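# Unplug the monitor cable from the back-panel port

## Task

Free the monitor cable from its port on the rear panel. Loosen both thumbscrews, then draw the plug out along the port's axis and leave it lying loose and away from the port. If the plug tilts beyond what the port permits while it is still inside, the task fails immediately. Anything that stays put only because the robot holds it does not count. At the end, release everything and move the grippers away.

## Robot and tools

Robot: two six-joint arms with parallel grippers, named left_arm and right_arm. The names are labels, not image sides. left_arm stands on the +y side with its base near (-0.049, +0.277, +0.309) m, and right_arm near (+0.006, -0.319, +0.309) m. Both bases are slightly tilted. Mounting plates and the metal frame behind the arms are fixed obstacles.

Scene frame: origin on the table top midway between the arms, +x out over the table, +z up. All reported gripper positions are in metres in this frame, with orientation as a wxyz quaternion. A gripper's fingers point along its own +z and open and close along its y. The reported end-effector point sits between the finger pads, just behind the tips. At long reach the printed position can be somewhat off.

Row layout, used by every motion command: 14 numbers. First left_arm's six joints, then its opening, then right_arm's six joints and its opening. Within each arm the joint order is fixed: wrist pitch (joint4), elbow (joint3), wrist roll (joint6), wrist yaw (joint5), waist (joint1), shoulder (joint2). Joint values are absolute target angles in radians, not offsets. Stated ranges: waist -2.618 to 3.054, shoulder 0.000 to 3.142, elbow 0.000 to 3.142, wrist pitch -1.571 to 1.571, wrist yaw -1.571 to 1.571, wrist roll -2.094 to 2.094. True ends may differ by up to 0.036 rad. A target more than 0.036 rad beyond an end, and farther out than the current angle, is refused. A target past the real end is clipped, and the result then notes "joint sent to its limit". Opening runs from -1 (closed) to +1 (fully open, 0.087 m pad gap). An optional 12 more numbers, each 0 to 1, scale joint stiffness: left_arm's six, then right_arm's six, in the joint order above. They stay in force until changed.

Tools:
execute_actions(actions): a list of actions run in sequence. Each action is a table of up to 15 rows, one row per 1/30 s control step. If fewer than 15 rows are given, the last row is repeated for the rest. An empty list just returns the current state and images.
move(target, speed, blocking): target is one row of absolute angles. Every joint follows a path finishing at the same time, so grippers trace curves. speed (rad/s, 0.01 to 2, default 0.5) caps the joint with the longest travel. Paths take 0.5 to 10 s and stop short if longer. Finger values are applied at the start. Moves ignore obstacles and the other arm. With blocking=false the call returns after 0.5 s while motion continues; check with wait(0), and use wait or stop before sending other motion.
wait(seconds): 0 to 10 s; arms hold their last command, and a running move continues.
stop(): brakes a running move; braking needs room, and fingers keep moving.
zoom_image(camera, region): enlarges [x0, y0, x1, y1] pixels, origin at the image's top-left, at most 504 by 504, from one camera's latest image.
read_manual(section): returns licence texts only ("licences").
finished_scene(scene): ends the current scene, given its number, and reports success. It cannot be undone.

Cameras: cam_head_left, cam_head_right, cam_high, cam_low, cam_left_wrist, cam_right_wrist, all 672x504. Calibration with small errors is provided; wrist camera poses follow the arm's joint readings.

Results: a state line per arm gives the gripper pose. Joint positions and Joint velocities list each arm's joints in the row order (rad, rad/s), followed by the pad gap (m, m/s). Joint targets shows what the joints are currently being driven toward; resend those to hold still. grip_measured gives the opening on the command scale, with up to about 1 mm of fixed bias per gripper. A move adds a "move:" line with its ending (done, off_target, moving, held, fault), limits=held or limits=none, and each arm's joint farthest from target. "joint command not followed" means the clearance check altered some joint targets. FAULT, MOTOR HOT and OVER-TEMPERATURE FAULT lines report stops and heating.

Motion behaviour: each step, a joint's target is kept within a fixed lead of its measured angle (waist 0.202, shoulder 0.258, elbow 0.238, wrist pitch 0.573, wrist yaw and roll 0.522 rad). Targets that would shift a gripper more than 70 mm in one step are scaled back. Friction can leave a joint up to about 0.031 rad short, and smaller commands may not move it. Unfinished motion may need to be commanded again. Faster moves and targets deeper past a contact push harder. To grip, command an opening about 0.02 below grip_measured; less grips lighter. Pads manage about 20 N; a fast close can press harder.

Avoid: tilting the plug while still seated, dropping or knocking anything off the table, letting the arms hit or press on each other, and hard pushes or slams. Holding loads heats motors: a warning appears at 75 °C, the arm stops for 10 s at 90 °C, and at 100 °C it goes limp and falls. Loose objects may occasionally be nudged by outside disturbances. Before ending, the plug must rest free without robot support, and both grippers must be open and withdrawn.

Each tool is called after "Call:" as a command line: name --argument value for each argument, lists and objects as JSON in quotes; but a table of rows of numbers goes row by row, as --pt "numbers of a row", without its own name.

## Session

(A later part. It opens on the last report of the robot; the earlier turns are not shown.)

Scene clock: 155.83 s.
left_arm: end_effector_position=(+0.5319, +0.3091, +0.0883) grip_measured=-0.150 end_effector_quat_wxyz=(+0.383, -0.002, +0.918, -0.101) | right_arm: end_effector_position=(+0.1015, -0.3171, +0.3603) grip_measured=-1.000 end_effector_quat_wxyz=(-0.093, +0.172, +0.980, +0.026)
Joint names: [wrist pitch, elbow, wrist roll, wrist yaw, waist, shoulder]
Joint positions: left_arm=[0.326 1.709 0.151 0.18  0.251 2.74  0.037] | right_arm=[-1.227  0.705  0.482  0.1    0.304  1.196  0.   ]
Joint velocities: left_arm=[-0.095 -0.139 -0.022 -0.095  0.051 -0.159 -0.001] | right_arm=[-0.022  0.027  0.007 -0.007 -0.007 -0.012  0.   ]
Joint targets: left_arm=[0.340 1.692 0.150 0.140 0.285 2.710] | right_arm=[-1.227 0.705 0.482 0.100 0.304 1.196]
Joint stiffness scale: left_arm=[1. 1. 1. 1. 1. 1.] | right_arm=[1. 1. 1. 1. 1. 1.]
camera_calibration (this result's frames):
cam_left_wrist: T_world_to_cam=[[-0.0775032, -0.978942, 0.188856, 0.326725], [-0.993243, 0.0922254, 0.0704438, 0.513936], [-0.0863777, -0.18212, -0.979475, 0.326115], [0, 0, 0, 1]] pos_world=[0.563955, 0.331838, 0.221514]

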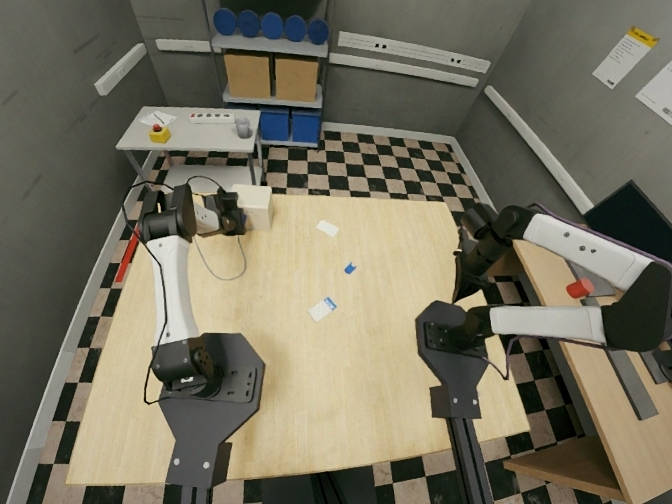

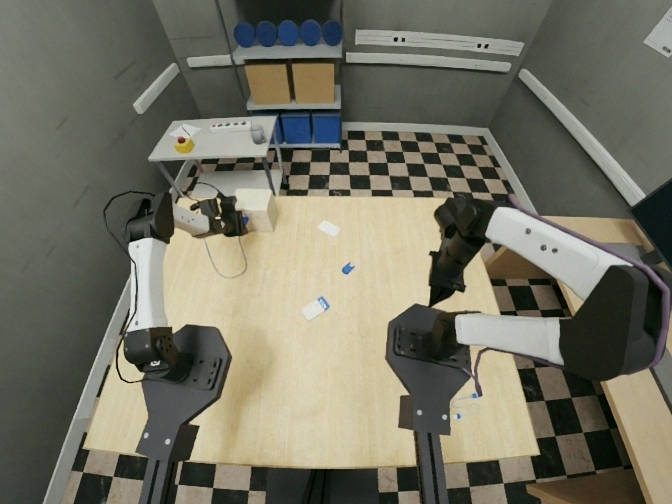

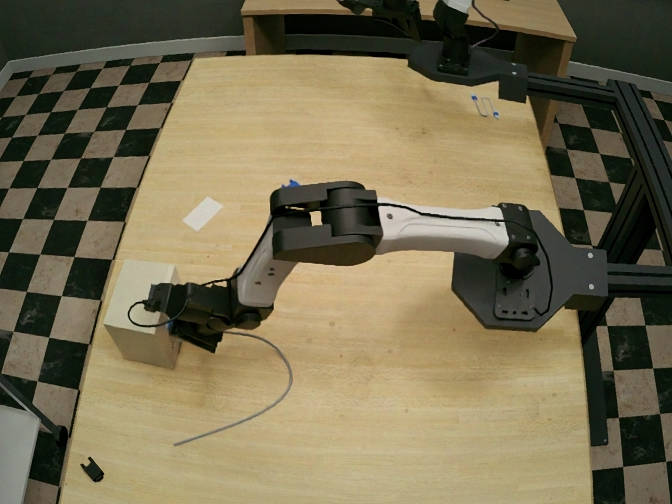

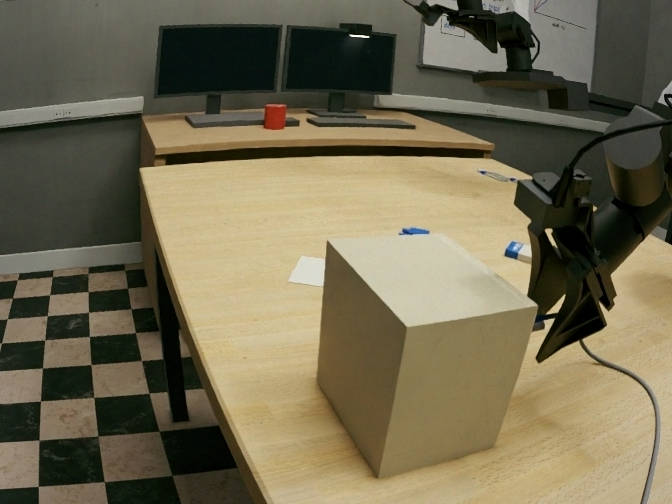

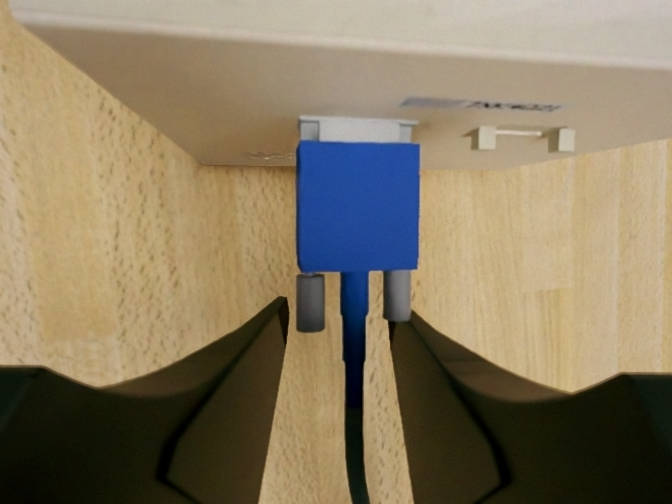

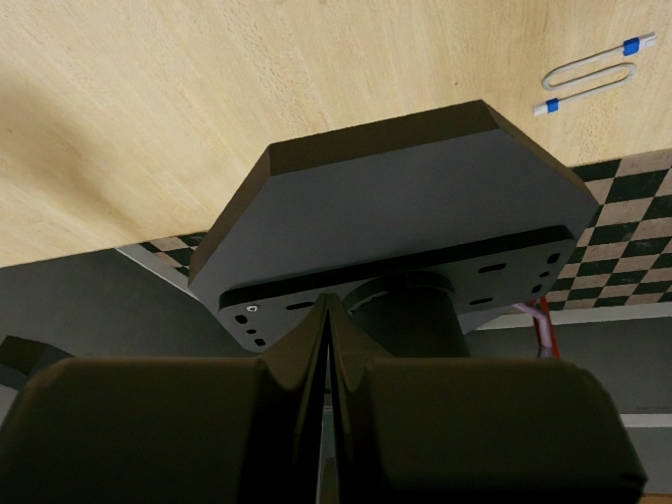

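Call:
move --target '[0.33,1.70,0.15,0.175,0.232,2.73,0.3,-1.227,0.705,0.482,0.1,0.304,1.196,-1]' --speed 0.2

Call:
move --target '[0.33,1.812,0.15,0.175,0.235,2.833,0.2,-1.227,0.705,0.482,0.1,0.304,1.196,-1]' --speed 0.25

Call:
execute_actions --actions '[[[0.34,1.80,0.15,0.16,0.25,2.825,0.1,-1.227,0.705,0.482,0.1,0.304,1.196,-1],[0.34,1.80,0.15,0.155,0.255,2.82,0.0,-1.227,0.705,0.482,0.1,0.304,1.196,-1],[0.34,1.80,0.15,0.15,0.26,2.82,-0.08,-1.227,0.705,0.482,0.1,0.304,1.196,-1],[0.34,1.80,0.15,0.15,0.265,2.82,-0.15,-1.227,0.705,0.482,0.1,0.304,1.196,-1],[0.34,1.80,0.15,0.145,0.27,2.82,-0.15,-1.227,0.705,0.482,0.1,0.304,1.196,-1],[0.34,1.80,0.15,0.14,0.275,2.82,-0.15,-1.227,0.705,0.482,0.1,0.304,1.196,-1],[0.34,1.80,0.15,0.14,0.28,2.82,-0.15,-1.227,0.705,0.482,0.1,0.304,1.196,-1],[0.34,1.80,0.15,0.14,0.285,2.82,-0.15,-1.227,0.705,0.482,0.1,0.304,1.196,-1],[0.34,1.797,0.15,0.14,0.285,2.815,-0.15,-1.227,0.705,0.482,0.1,0.304,1.196,-1],[0.34,1.794,0.15,0.14,0.285,2.81,-0.15,-1.227,0.705,0.482,0.1,0.304,1.196,-1],[0.34,1.79,0.15,0.14,0.285,2.805,-0.15,-1.227,0.705,0.482,0.1,0.304,1.196,-1],[0.34,1.786,0.15,0.14,0.285,2.80,-0.15,-1.227,0.705,0.482,0.1,0.304,1.196,-1],[0.34,1.782,0.15,0.14,0.285,2.795,-0.15,-1.227,0.705,0.482,0.1,0.304,1.196,-1],[0.34,1.778,0.15,0.14,0.285,2.79,-0.15,-1.227,0.705,0.482,0.1,0.304,1.196,-1],[0.34,1.774,0.15,0.14,0.285,2.785,-0.15,-1.227,0.705,0.482,0.1,0.304,1.196,-1]],[[0.34,1.77,0.15,0.14,0.285,2.78,-0.15,-1.227,0.705,0.482,0.1,0.304,1.196,-1],[0.34,1.766,0.15,0.14,0.285,2.775,-0.15,-1.227,0.705,0.482,0.1,0.304,1.196,-1],[0.34,1.762,0.15,0.14,0.285,2.77,-0.15,-1.227,0.705,0.482,0.1,0.304,1.196,-1],[0.34,1.758,0.15,0.14,0.285,2.765,-0.15,-1.227,0.705,0.482,0.1,0.304,1.196,-1],[0.34,1.754,0.15,0.14,0.285,2.76,-0.15,-1.227,0.705,0.482,0.1,0.304,1.196,-1],[0.34,1.75,0.15,0.14,0.285,2.755,-0.15,-1.227,0.705,0.482,0.1,0.304,1.196,-1],[0.34,1.746,0.15,0.14,0.285,2.75,-0.15,-1.227,0.705,0.482,0.1,0.304,1.196,-1],[0.34,1.742,0.15,0.14,0.285,2.745,-0.15,-1.227,0.705,0.482,0.1,0.304,1.196,-1],[0.34,1.738,0.15,0.14,0.285,2.74,-0.15,-1.227,0.705,0.482,0.1,0.304,1.196,-1],[0.34,1.734,0.15,0.14,0.285,2.735,-0.15,-1.227,0.705,0.482,0.1,0.304,1.196,-1],[0.34,1.73,0.15,0.14,0.285,2.73,-0.15,-1.227,0.705,0.482,0.1,0.304,1.196,-1],[0.34,1.726,0.15,0.14,0.285,2.725,-0.15,-1.227,0.705,0.482,0.1,0.304,1.196,-1],[0.34,1.722,0.15,0.14,0.285,2.72,-0.15,-1.227,0.705,0.482,0.1,0.304,1.196,-1],[0.34,1.718,0.15,0.14,0.285,2.715,-0.15,-1.227,0.705,0.482,0.1,0.304,1.196,-1],[0.34,1.714,0.15,0.14,0.285,2.71,-0.15,-1.227,0.705,0.482,0.1,0.304,1.196,-1]]]'

Scene clock: 158.27 s.
left_arm: end_effector_position=(+0.5349, +0.3011, +0.0957) grip_measured=+0.300 end_effector_quat_wxyz=(+0.386, +0.004, +0.917, -0.101) | right_arm: end_effector_position=(+0.1015, -0.3171, +0.3603) grip_measured=-1.000 end_effector_quat_wxyz=(-0.093, +0.172, +0.980, +0.026)
Joint names: [wrist pitch, elbow, wrist roll, wrist yaw, waist, shoulder]
Joint positions: left_arm=[0.324 1.704 0.15  0.174 0.234 2.725 0.057] | right_arm=[-1.227  0.705  0.482  0.1    0.304  1.196  0.   ]
Joint velocities: left_arm=[ 0.066  0.012  0.037 -0.007  0.002 -0.007  0.   ] | right_arm=[-0.007  0.017 -0.081 -0.066  0.002 -0.027  0.   ]
Joint targets: left_arm=[0.330 1.700 0.150 0.175 0.232 2.730] | right_arm=[-1.227 0.705 0.482 0.100 0.304 1.196]
Joint stiffness scale: left_arm=[1. 1. 1. 1. 1. 1.] | right_arm=[1. 1. 1. 1. 1. 1.]
move: done; limits=none; left_arm: farthest joint: the wrist pitch, 0.006 radians from its target (0.008 radians at the start); right_arm: farthest joint: the waist, 0.000 radians from its target (0.000 radians at the start)
camera_calibration (this result's frames):
cam_left_wrist: T_world_to_cam=[[-0.0898857, -0.978508, 0.185585, 0.324591], [-0.992713, 0.103039, 0.0624736, 0.514367], [-0.0802535, -0.178618, -0.98064, 0.327948], [0, 0, 0, 1]] pos_world=[0.566114, 0.323192, 0.229225]

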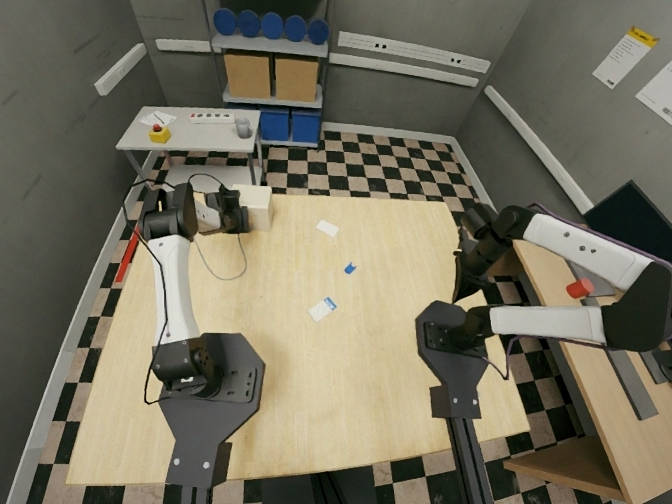

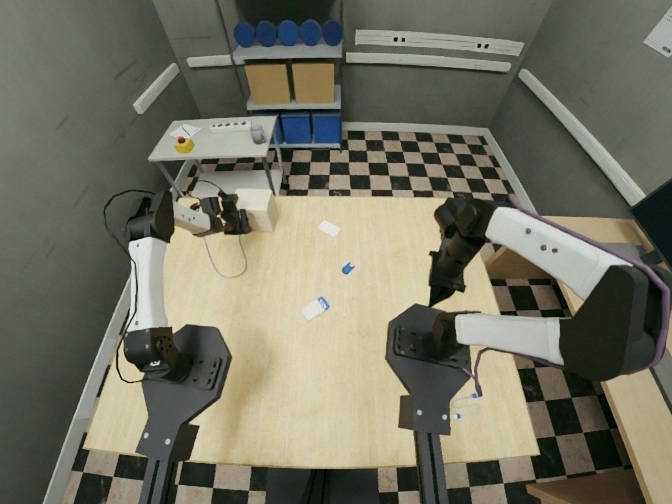

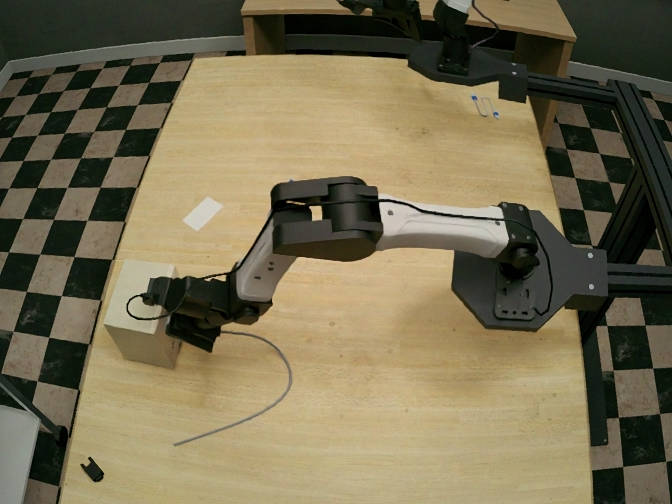

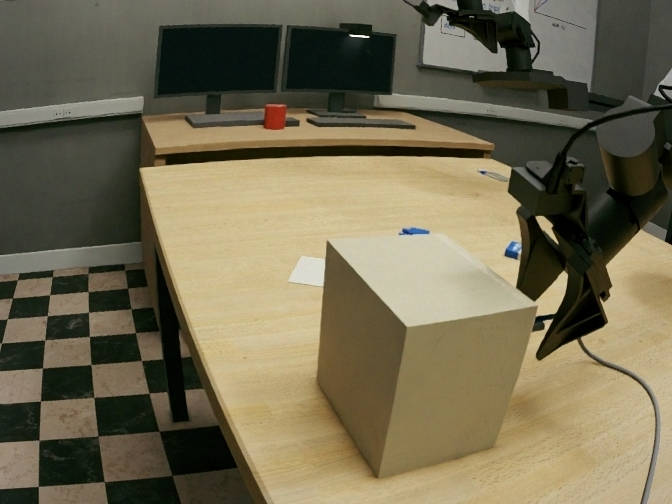

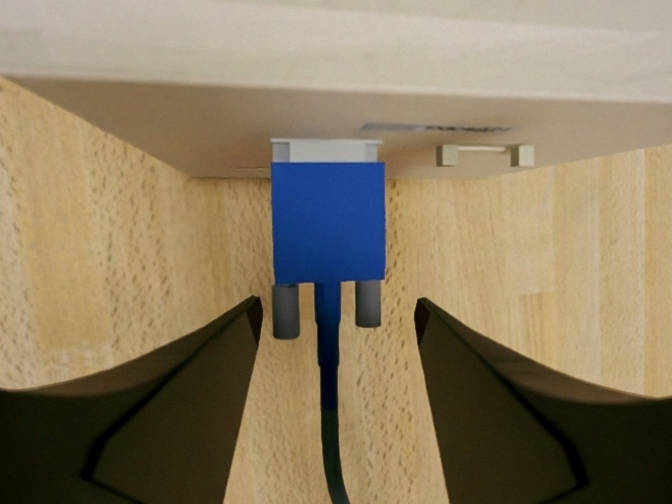

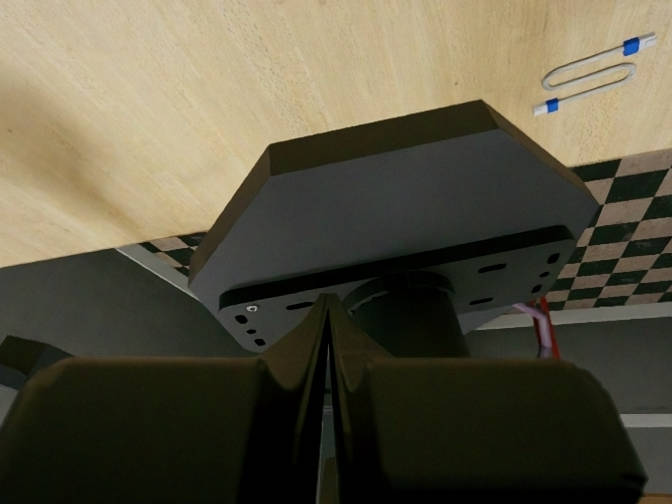

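Scene clock: 159.10 s.
left_arm: end_effector_position=(+0.5410, +0.2980, +0.0718) grip_measured=+0.200 end_effector_quat_wxyz=(+0.387, +0.004, +0.917, -0.101) | right_arm: end_effector_position=(+0.1015, -0.3171, +0.3603) grip_measured=-1.000 end_effector_quat_wxyz=(-0.093, +0.172, +0.980, +0.026)
Joint names: [wrist pitch, elbow, wrist roll, wrist yaw, waist, shoulder]
Joint positions: left_arm=[0.328 1.794 0.15  0.174 0.234 2.818 0.052] | right_arm=[-1.227  0.705  0.482  0.1    0.304  1.196  0.   ]
Joint velocities: left_arm=[-0.007 -0.002 -0.007 -0.066  0.007 -0.007  0.001] | right_arm=[-0.051  0.002  0.051 -0.007 -0.012 -0.002  0.   ]
Joint targets: left_arm=[0.330 1.812 0.150 0.175 0.235 2.833] | right_arm=[-1.227 0.705 0.482 0.100 0.304 1.196]
Joint stiffness scale: left_arm=[1. 1. 1. 1. 1. 1.] | right_arm=[1. 1. 1. 1. 1. 1.]
move: done; limits=none; left_arm: farthest joint: the elbow, 0.018 radians from its target (0.108 radians at the start); right_arm: farthest joint: the waist, 0.000 radians from its target (0.000 radians at the start)
camera_calibration (this result's frames):
cam_left_wrist: T_world_to_cam=[[-0.089901, -0.97854, 0.185412, 0.326537], [-0.992773, 0.102908, 0.0617455, 0.522379], [-0.0795008, -0.178521, -0.980719, 0.304064], [0, 0, 0, 1]] pos_world=[0.572133, 0.320054, 0.205403]

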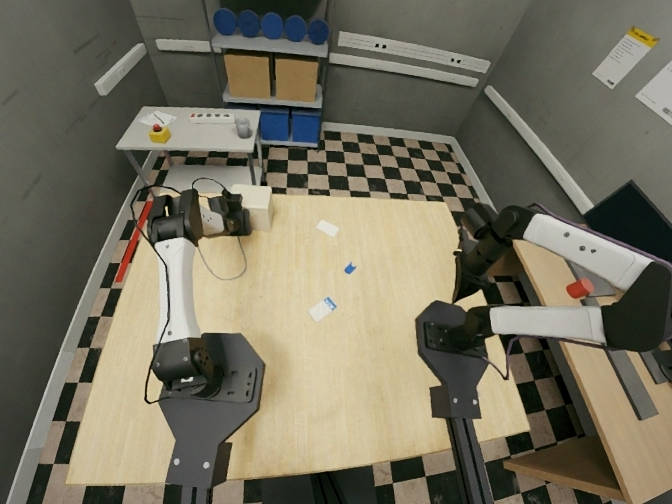

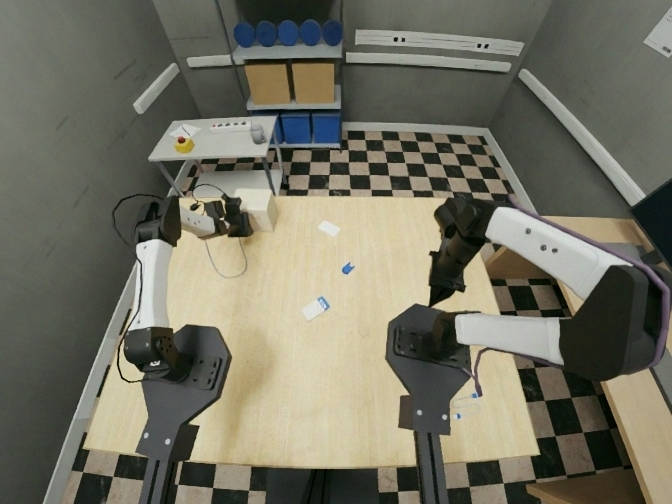

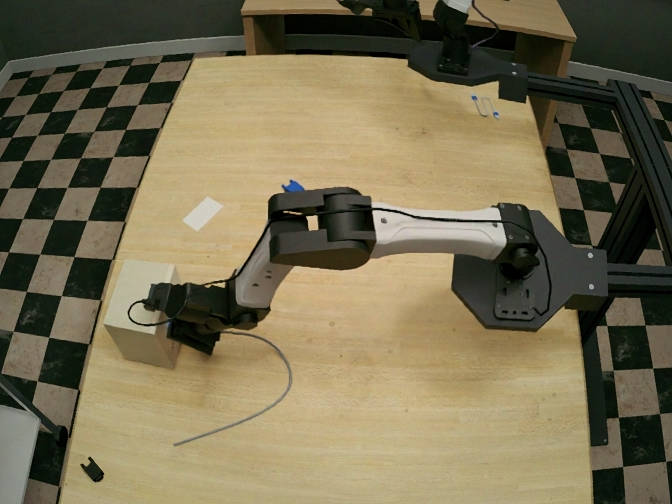

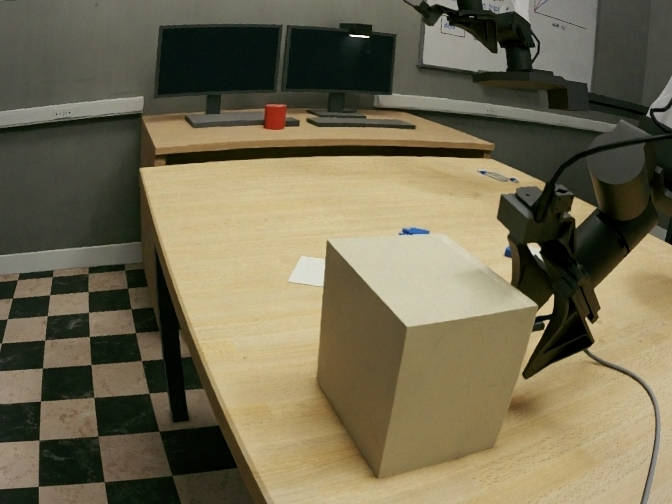

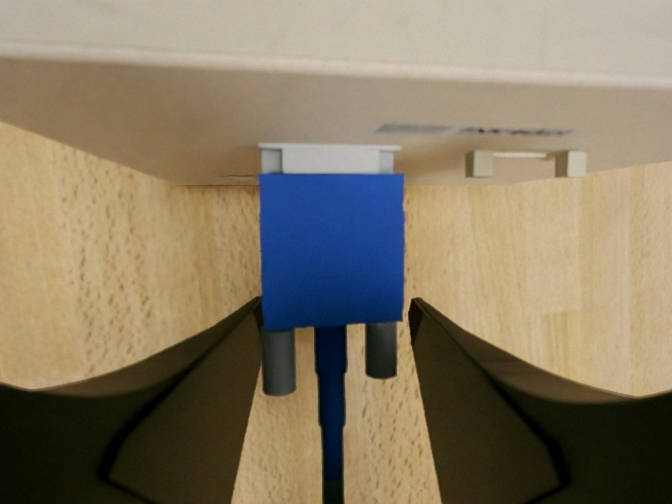

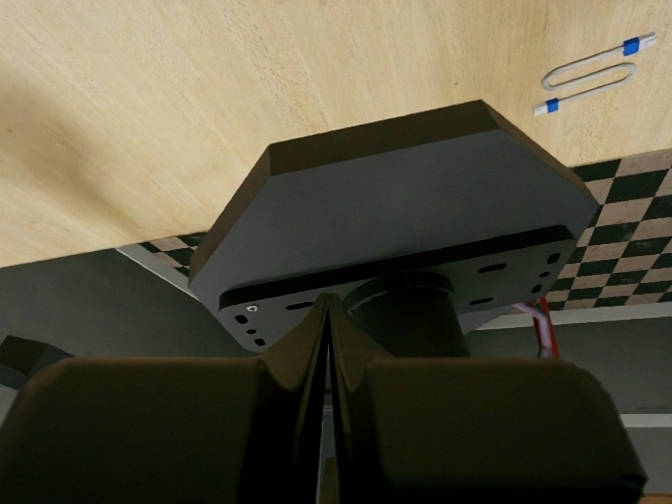

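Scene clock: 160.10 s.
left_arm: end_effector_position=(+0.5394, +0.3083, +0.0938) grip_measured=-0.149 end_effector_quat_wxyz=(+0.391, -0.001, +0.915, -0.101) | right_arm: end_effector_position=(+0.1015, -0.3171, +0.3603) grip_measured=-1.000 end_effector_quat_wxyz=(-0.093, +0.172, +0.980, +0.026)
Joint names: [wrist pitch, elbow, wrist roll, wrist yaw, waist, shoulder]
Joint positions: left_arm=[0.322 1.731 0.149 0.182 0.248 2.741 0.037] | right_arm=[-1.227  0.705  0.482  0.1    0.304  1.196  0.   ]
Joint velocities: left_arm=[ 0.051 -0.12   0.051 -0.037 -0.012 -0.144  0.   ] | right_arm=[-0.037  0.002 -0.037  0.125  0.002 -0.012  0.   ]
Joint targets: left_arm=[0.340 1.714 0.150 0.140 0.285 2.710] | right_arm=[-1.227 0.705 0.482 0.100 0.304 1.196]
Joint stiffness scale: left_arm=[1. 1. 1. 1. 1. 1.] | right_arm=[1. 1. 1. 1. 1. 1.]
camera_calibration (this result's frames):
cam_left_wrist: T_world_to_cam=[[-0.0816839, -0.978649, 0.188609, 0.327723], [-0.99416, 0.0933973, 0.0540604, 0.522731], [-0.0705217, -0.183091, -0.980563, 0.323899], [0, 0, 0, 1]] pos_world=[0.56929, 0.331207, 0.227533]

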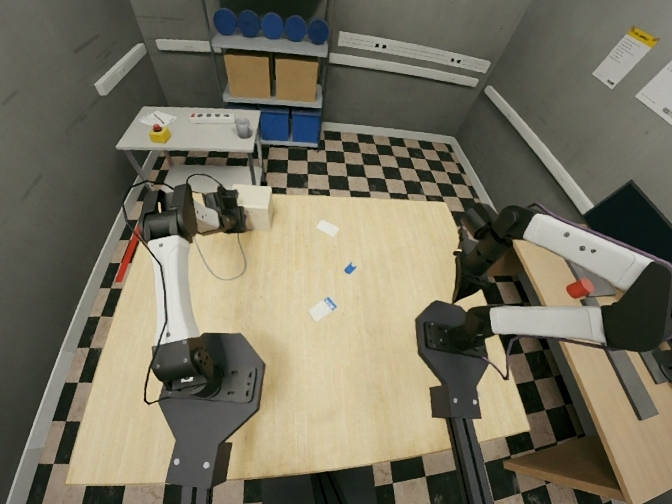

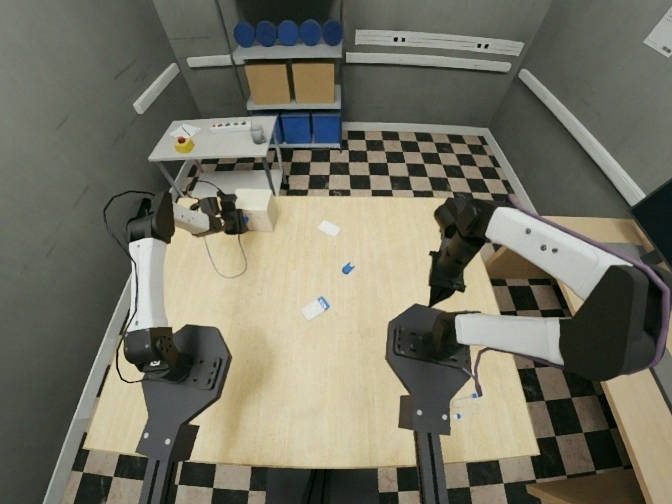

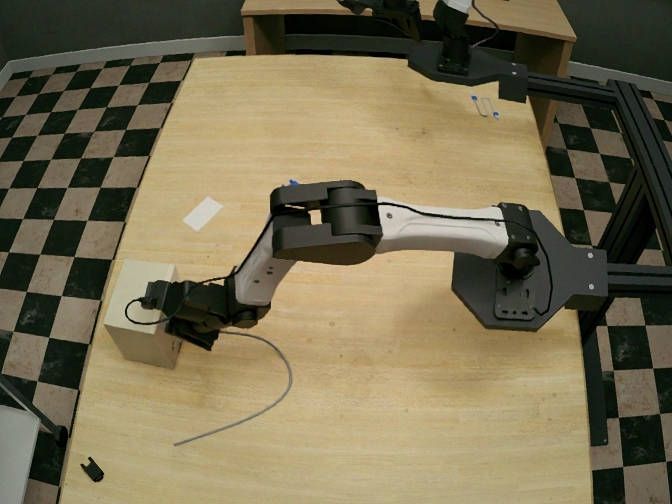

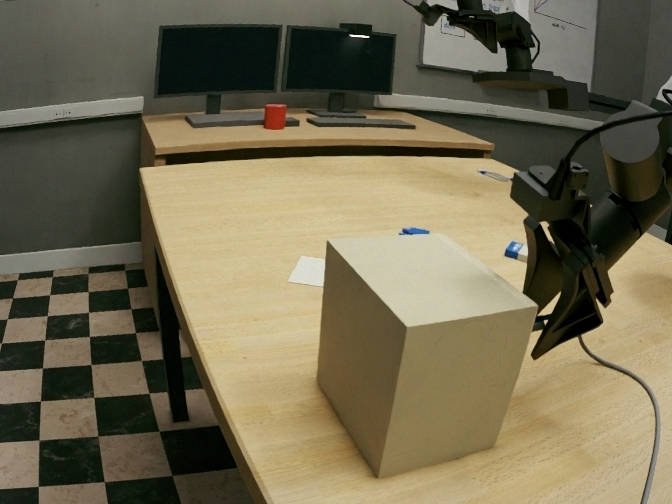

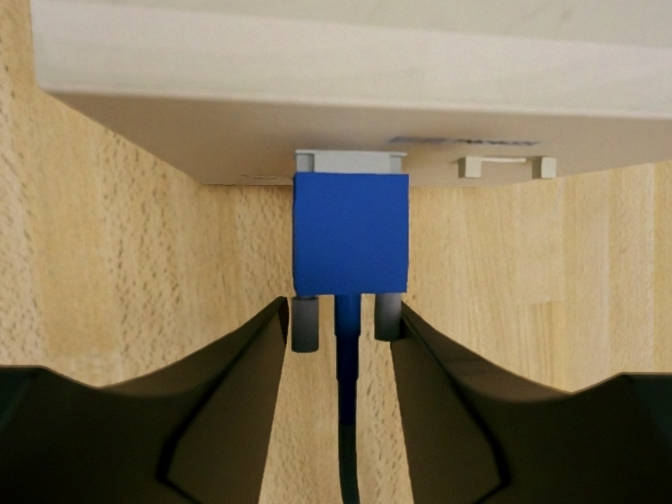

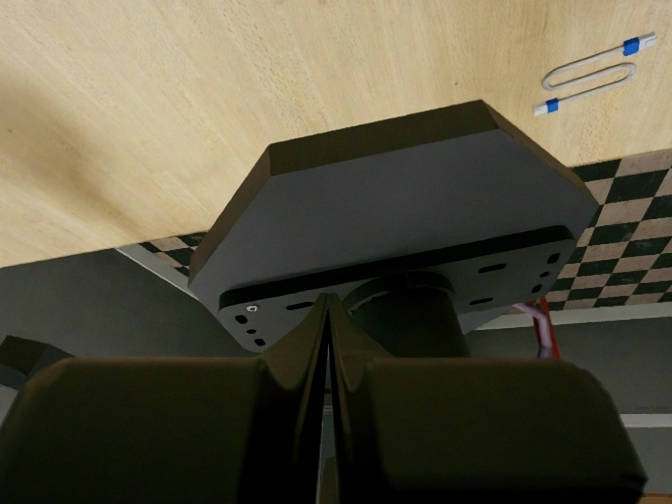

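Call:
move --target '[0.33,1.812,0.15,0.175,0.236,2.833,0.1,-1.227,0.705,0.482,0.1,0.304,1.196,-1]' --speed 0.25

Call:
execute_actions --actions '[[[0.34,1.80,0.15,0.175,0.245,2.825,0.0,-1.227,0.705,0.482,0.1,0.304,1.196,-1],[0.34,1.80,0.15,0.175,0.245,2.82,-0.1,-1.227,0.705,0.482,0.1,0.304,1.196,-1],[0.34,1.80,0.15,0.175,0.245,2.82,-0.18,-1.227,0.705,0.482,0.1,0.304,1.196,-1],[0.34,1.80,0.15,0.175,0.245,2.82,-0.23,-1.227,0.705,0.482,0.1,0.304,1.196,-1],[0.34,1.80,0.15,0.175,0.245,2.82,-0.27,-1.227,0.705,0.482,0.1,0.304,1.196,-1],[0.34,1.80,0.15,0.175,0.245,2.82,-0.3,-1.227,0.705,0.482,0.1,0.304,1.196,-1],[0.34,1.80,0.15,0.175,0.245,2.82,-0.33,-1.227,0.705,0.482,0.1,0.304,1.196,-1],[0.34,1.80,0.15,0.175,0.245,2.82,-0.35,-1.227,0.705,0.482,0.1,0.304,1.196,-1]],[[0.35,1.805,0.15,0.175,0.245,2.815,-0.35,-1.227,0.705,0.482,0.1,0.304,1.196,-1],[0.35,1.805,0.15,0.175,0.245,2.81,-0.35,-1.227,0.705,0.482,0.1,0.304,1.196,-1],[0.35,1.805,0.15,0.175,0.245,2.805,-0.35,-1.227,0.705,0.482,0.1,0.304,1.196,-1],[0.35,1.805,0.15,0.175,0.245,2.80,-0.35,-1.227,0.705,0.482,0.1,0.304,1.196,-1],[0.35,1.802,0.15,0.175,0.245,2.795,-0.35,-1.227,0.705,0.482,0.1,0.304,1.196,-1],[0.35,1.798,0.15,0.175,0.245,2.79,-0.35,-1.227,0.705,0.482,0.1,0.304,1.196,-1],[0.35,1.794,0.15,0.175,0.245,2.785,-0.35,-1.227,0.705,0.482,0.1,0.304,1.196,-1],[0.35,1.79,0.15,0.175,0.245,2.78,-0.35,-1.227,0.705,0.482,0.1,0.304,1.196,-1],[0.35,1.786,0.15,0.175,0.245,2.775,-0.35,-1.227,0.705,0.482,0.1,0.304,1.196,-1],[0.35,1.782,0.15,0.175,0.245,2.77,-0.35,-1.227,0.705,0.482,0.1,0.304,1.196,-1],[0.35,1.778,0.15,0.175,0.245,2.765,-0.35,-1.227,0.705,0.482,0.1,0.304,1.196,-1],[0.35,1.774,0.15,0.175,0.245,2.76,-0.35,-1.227,0.705,0.482,0.1,0.304,1.196,-1]]]'

Scene clock: 162.93 s.
left_arm: end_effector_position=(+0.5401, +0.3014, +0.0709) grip_measured=+0.100 end_effector_quat_wxyz=(+0.386, +0.001, +0.916, -0.105) | right_arm: end_effector_position=(+0.1015, -0.3171, +0.3603) grip_measured=-1.000 end_effector_quat_wxyz=(-0.093, +0.172, +0.980, +0.026)
Joint names: [wrist pitch, elbow, wrist roll, wrist yaw, waist, shoulder]
Joint positions: left_arm=[0.326 1.794 0.147 0.186 0.244 2.819 0.048] | right_arm=[-1.227  0.705  0.482  0.1    0.304  1.196  0.   ]
Joint velocities: left_arm=[-0.066  0.002 -0.022 -0.081 -0.007 -0.017  0.001] | right_arm=[ 0.022  0.002 -0.007  0.066  0.012 -0.002  0.   ]
Joint targets: left_arm=[0.330 1.812 0.150 0.175 0.236 2.833] | right_arm=[-1.227 0.705 0.482 0.100 0.304 1.196]
Joint stiffness scale: left_arm=[1. 1. 1. 1. 1. 1.] | right_arm=[1. 1. 1. 1. 1. 1.]
move: done; limits=none; left_arm: farthest joint: the elbow, 0.018 radians from its target (0.087 radians at the start); right_arm: farthest joint: the waist, 0.000 radians from its target (0.000 radians at the start)
camera_calibration (this result's frames):
cam_left_wrist: T_world_to_cam=[[-0.0868042, -0.976967, 0.194935, 0.327196], [-0.992974, 0.100645, 0.0622392, 0.52189], [-0.0804249, -0.188163, -0.978839, 0.306971], [0, 0, 0, 1]] pos_world=[0.571313, 0.324895, 0.204211]

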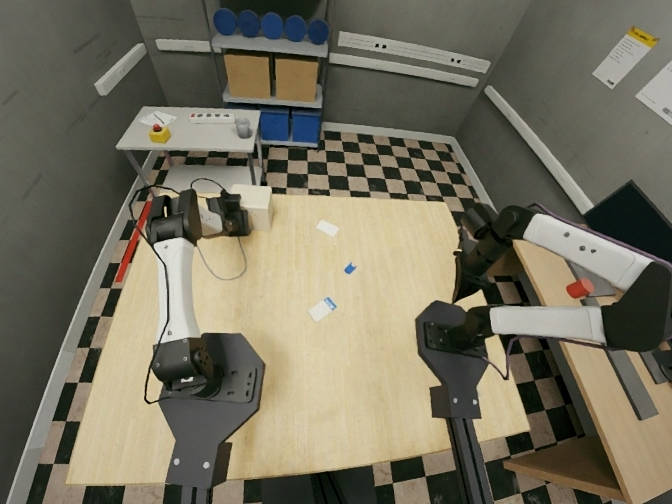

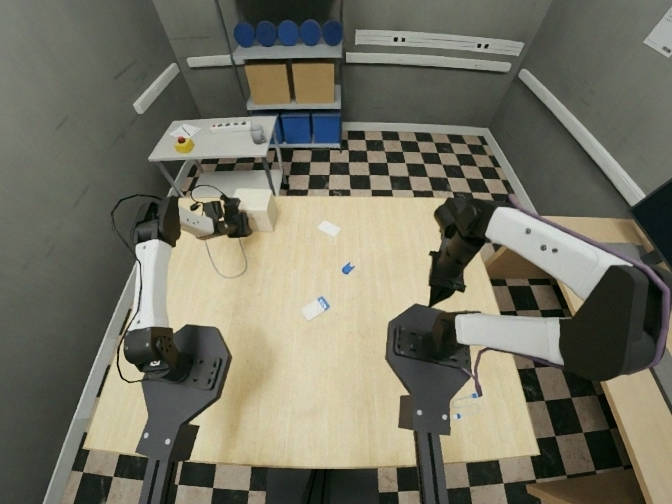

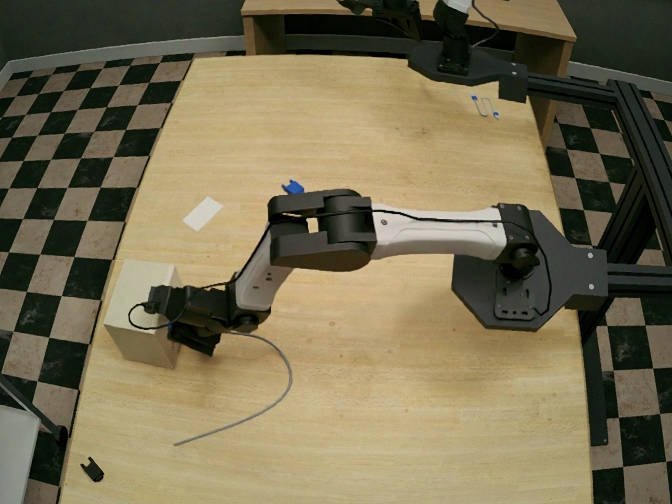

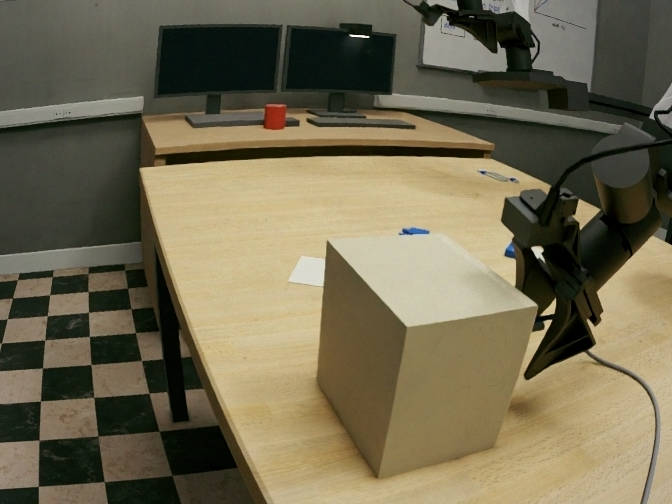

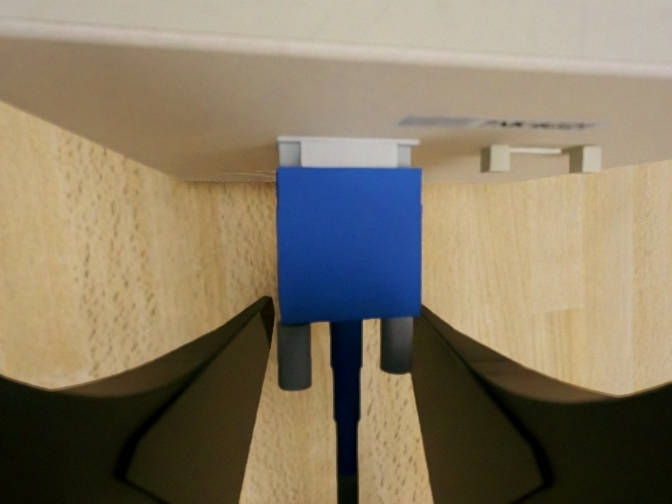

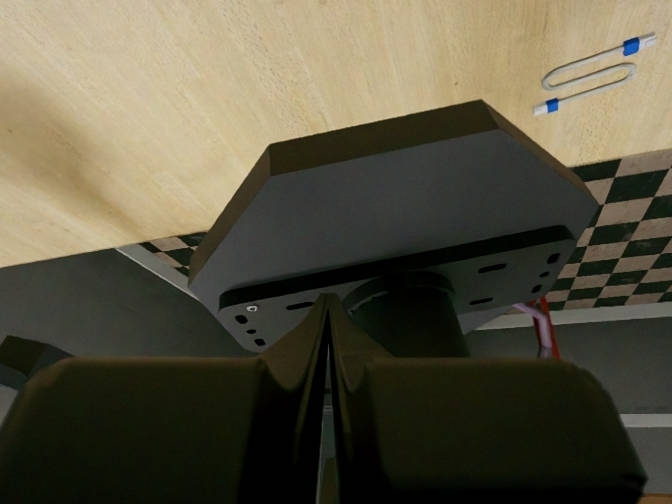

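Scene clock: 163.93 s.
left_arm: end_effector_position=(+0.5409, +0.3001, +0.0766) grip_measured=-0.348 end_effector_quat_wxyz=(+0.386, +0.003, +0.916, -0.108) | right_arm: end_effector_position=(+0.1015, -0.3171, +0.3603) grip_measured=-1.000 end_effector_quat_wxyz=(-0.093, +0.172, +0.980, +0.026)
Joint names: [wrist pitch, elbow, wrist roll, wrist yaw, waist, shoulder]
Joint positions: left_arm=[0.316 1.788 0.147 0.19  0.241 2.803 0.029] | right_arm=[-1.227  0.705  0.482  0.1    0.304  1.196  0.   ]
Joint velocities: left_arm=[-0.007  0.012  0.022 -0.051 -0.007 -0.012 -0.   ] | right_arm=[ 0.022  0.007 -0.081 -0.066 -0.007 -0.002  0.   ]
Joint targets: left_arm=[0.350 1.774 0.150 0.175 0.245 2.760] | right_arm=[-1.227 0.705 0.482 0.100 0.304 1.196]
Joint stiffness scale: left_arm=[1. 1. 1. 1. 1. 1.] | right_arm=[1. 1. 1. 1. 1. 1.]
camera_calibration (this result's frames):
cam_left_wrist: T_world_to_cam=[[-0.0923499, -0.975797, 0.198223, 0.327234], [-0.99241, 0.106435, 0.0615971, 0.520456], [-0.0812041, -0.19103, -0.97822, 0.313612], [0, 0, 0, 1]] pos_world=[0.572193, 0.323829, 0.209858]

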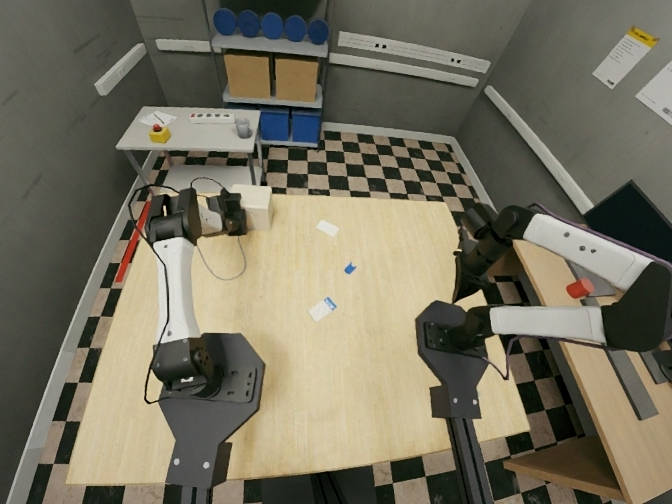

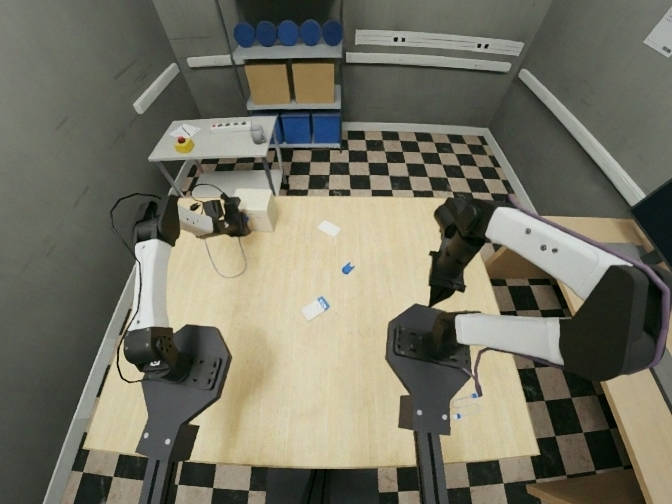

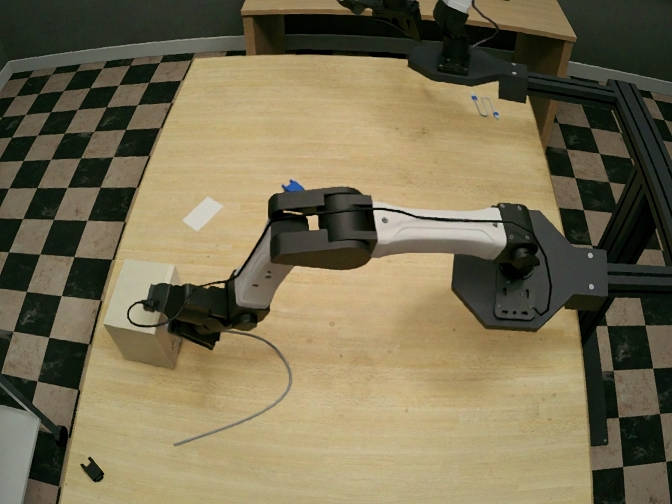

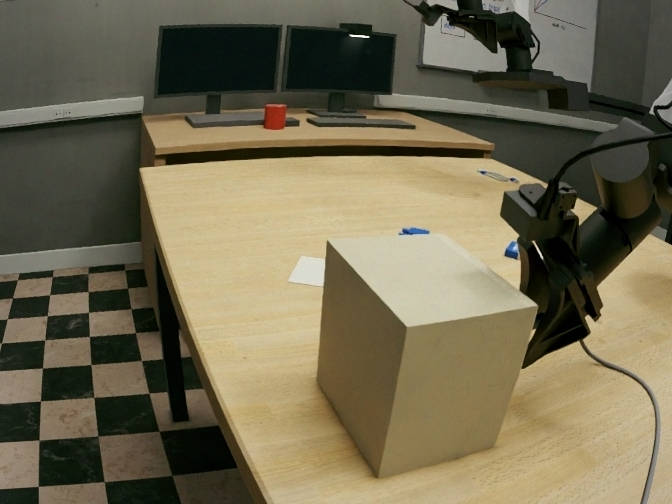

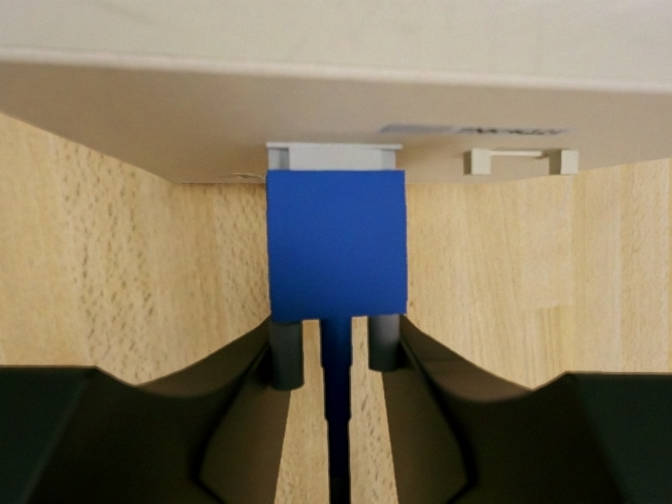

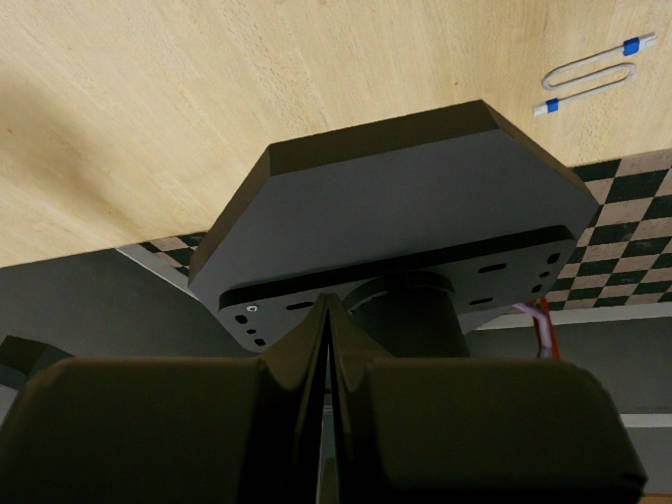

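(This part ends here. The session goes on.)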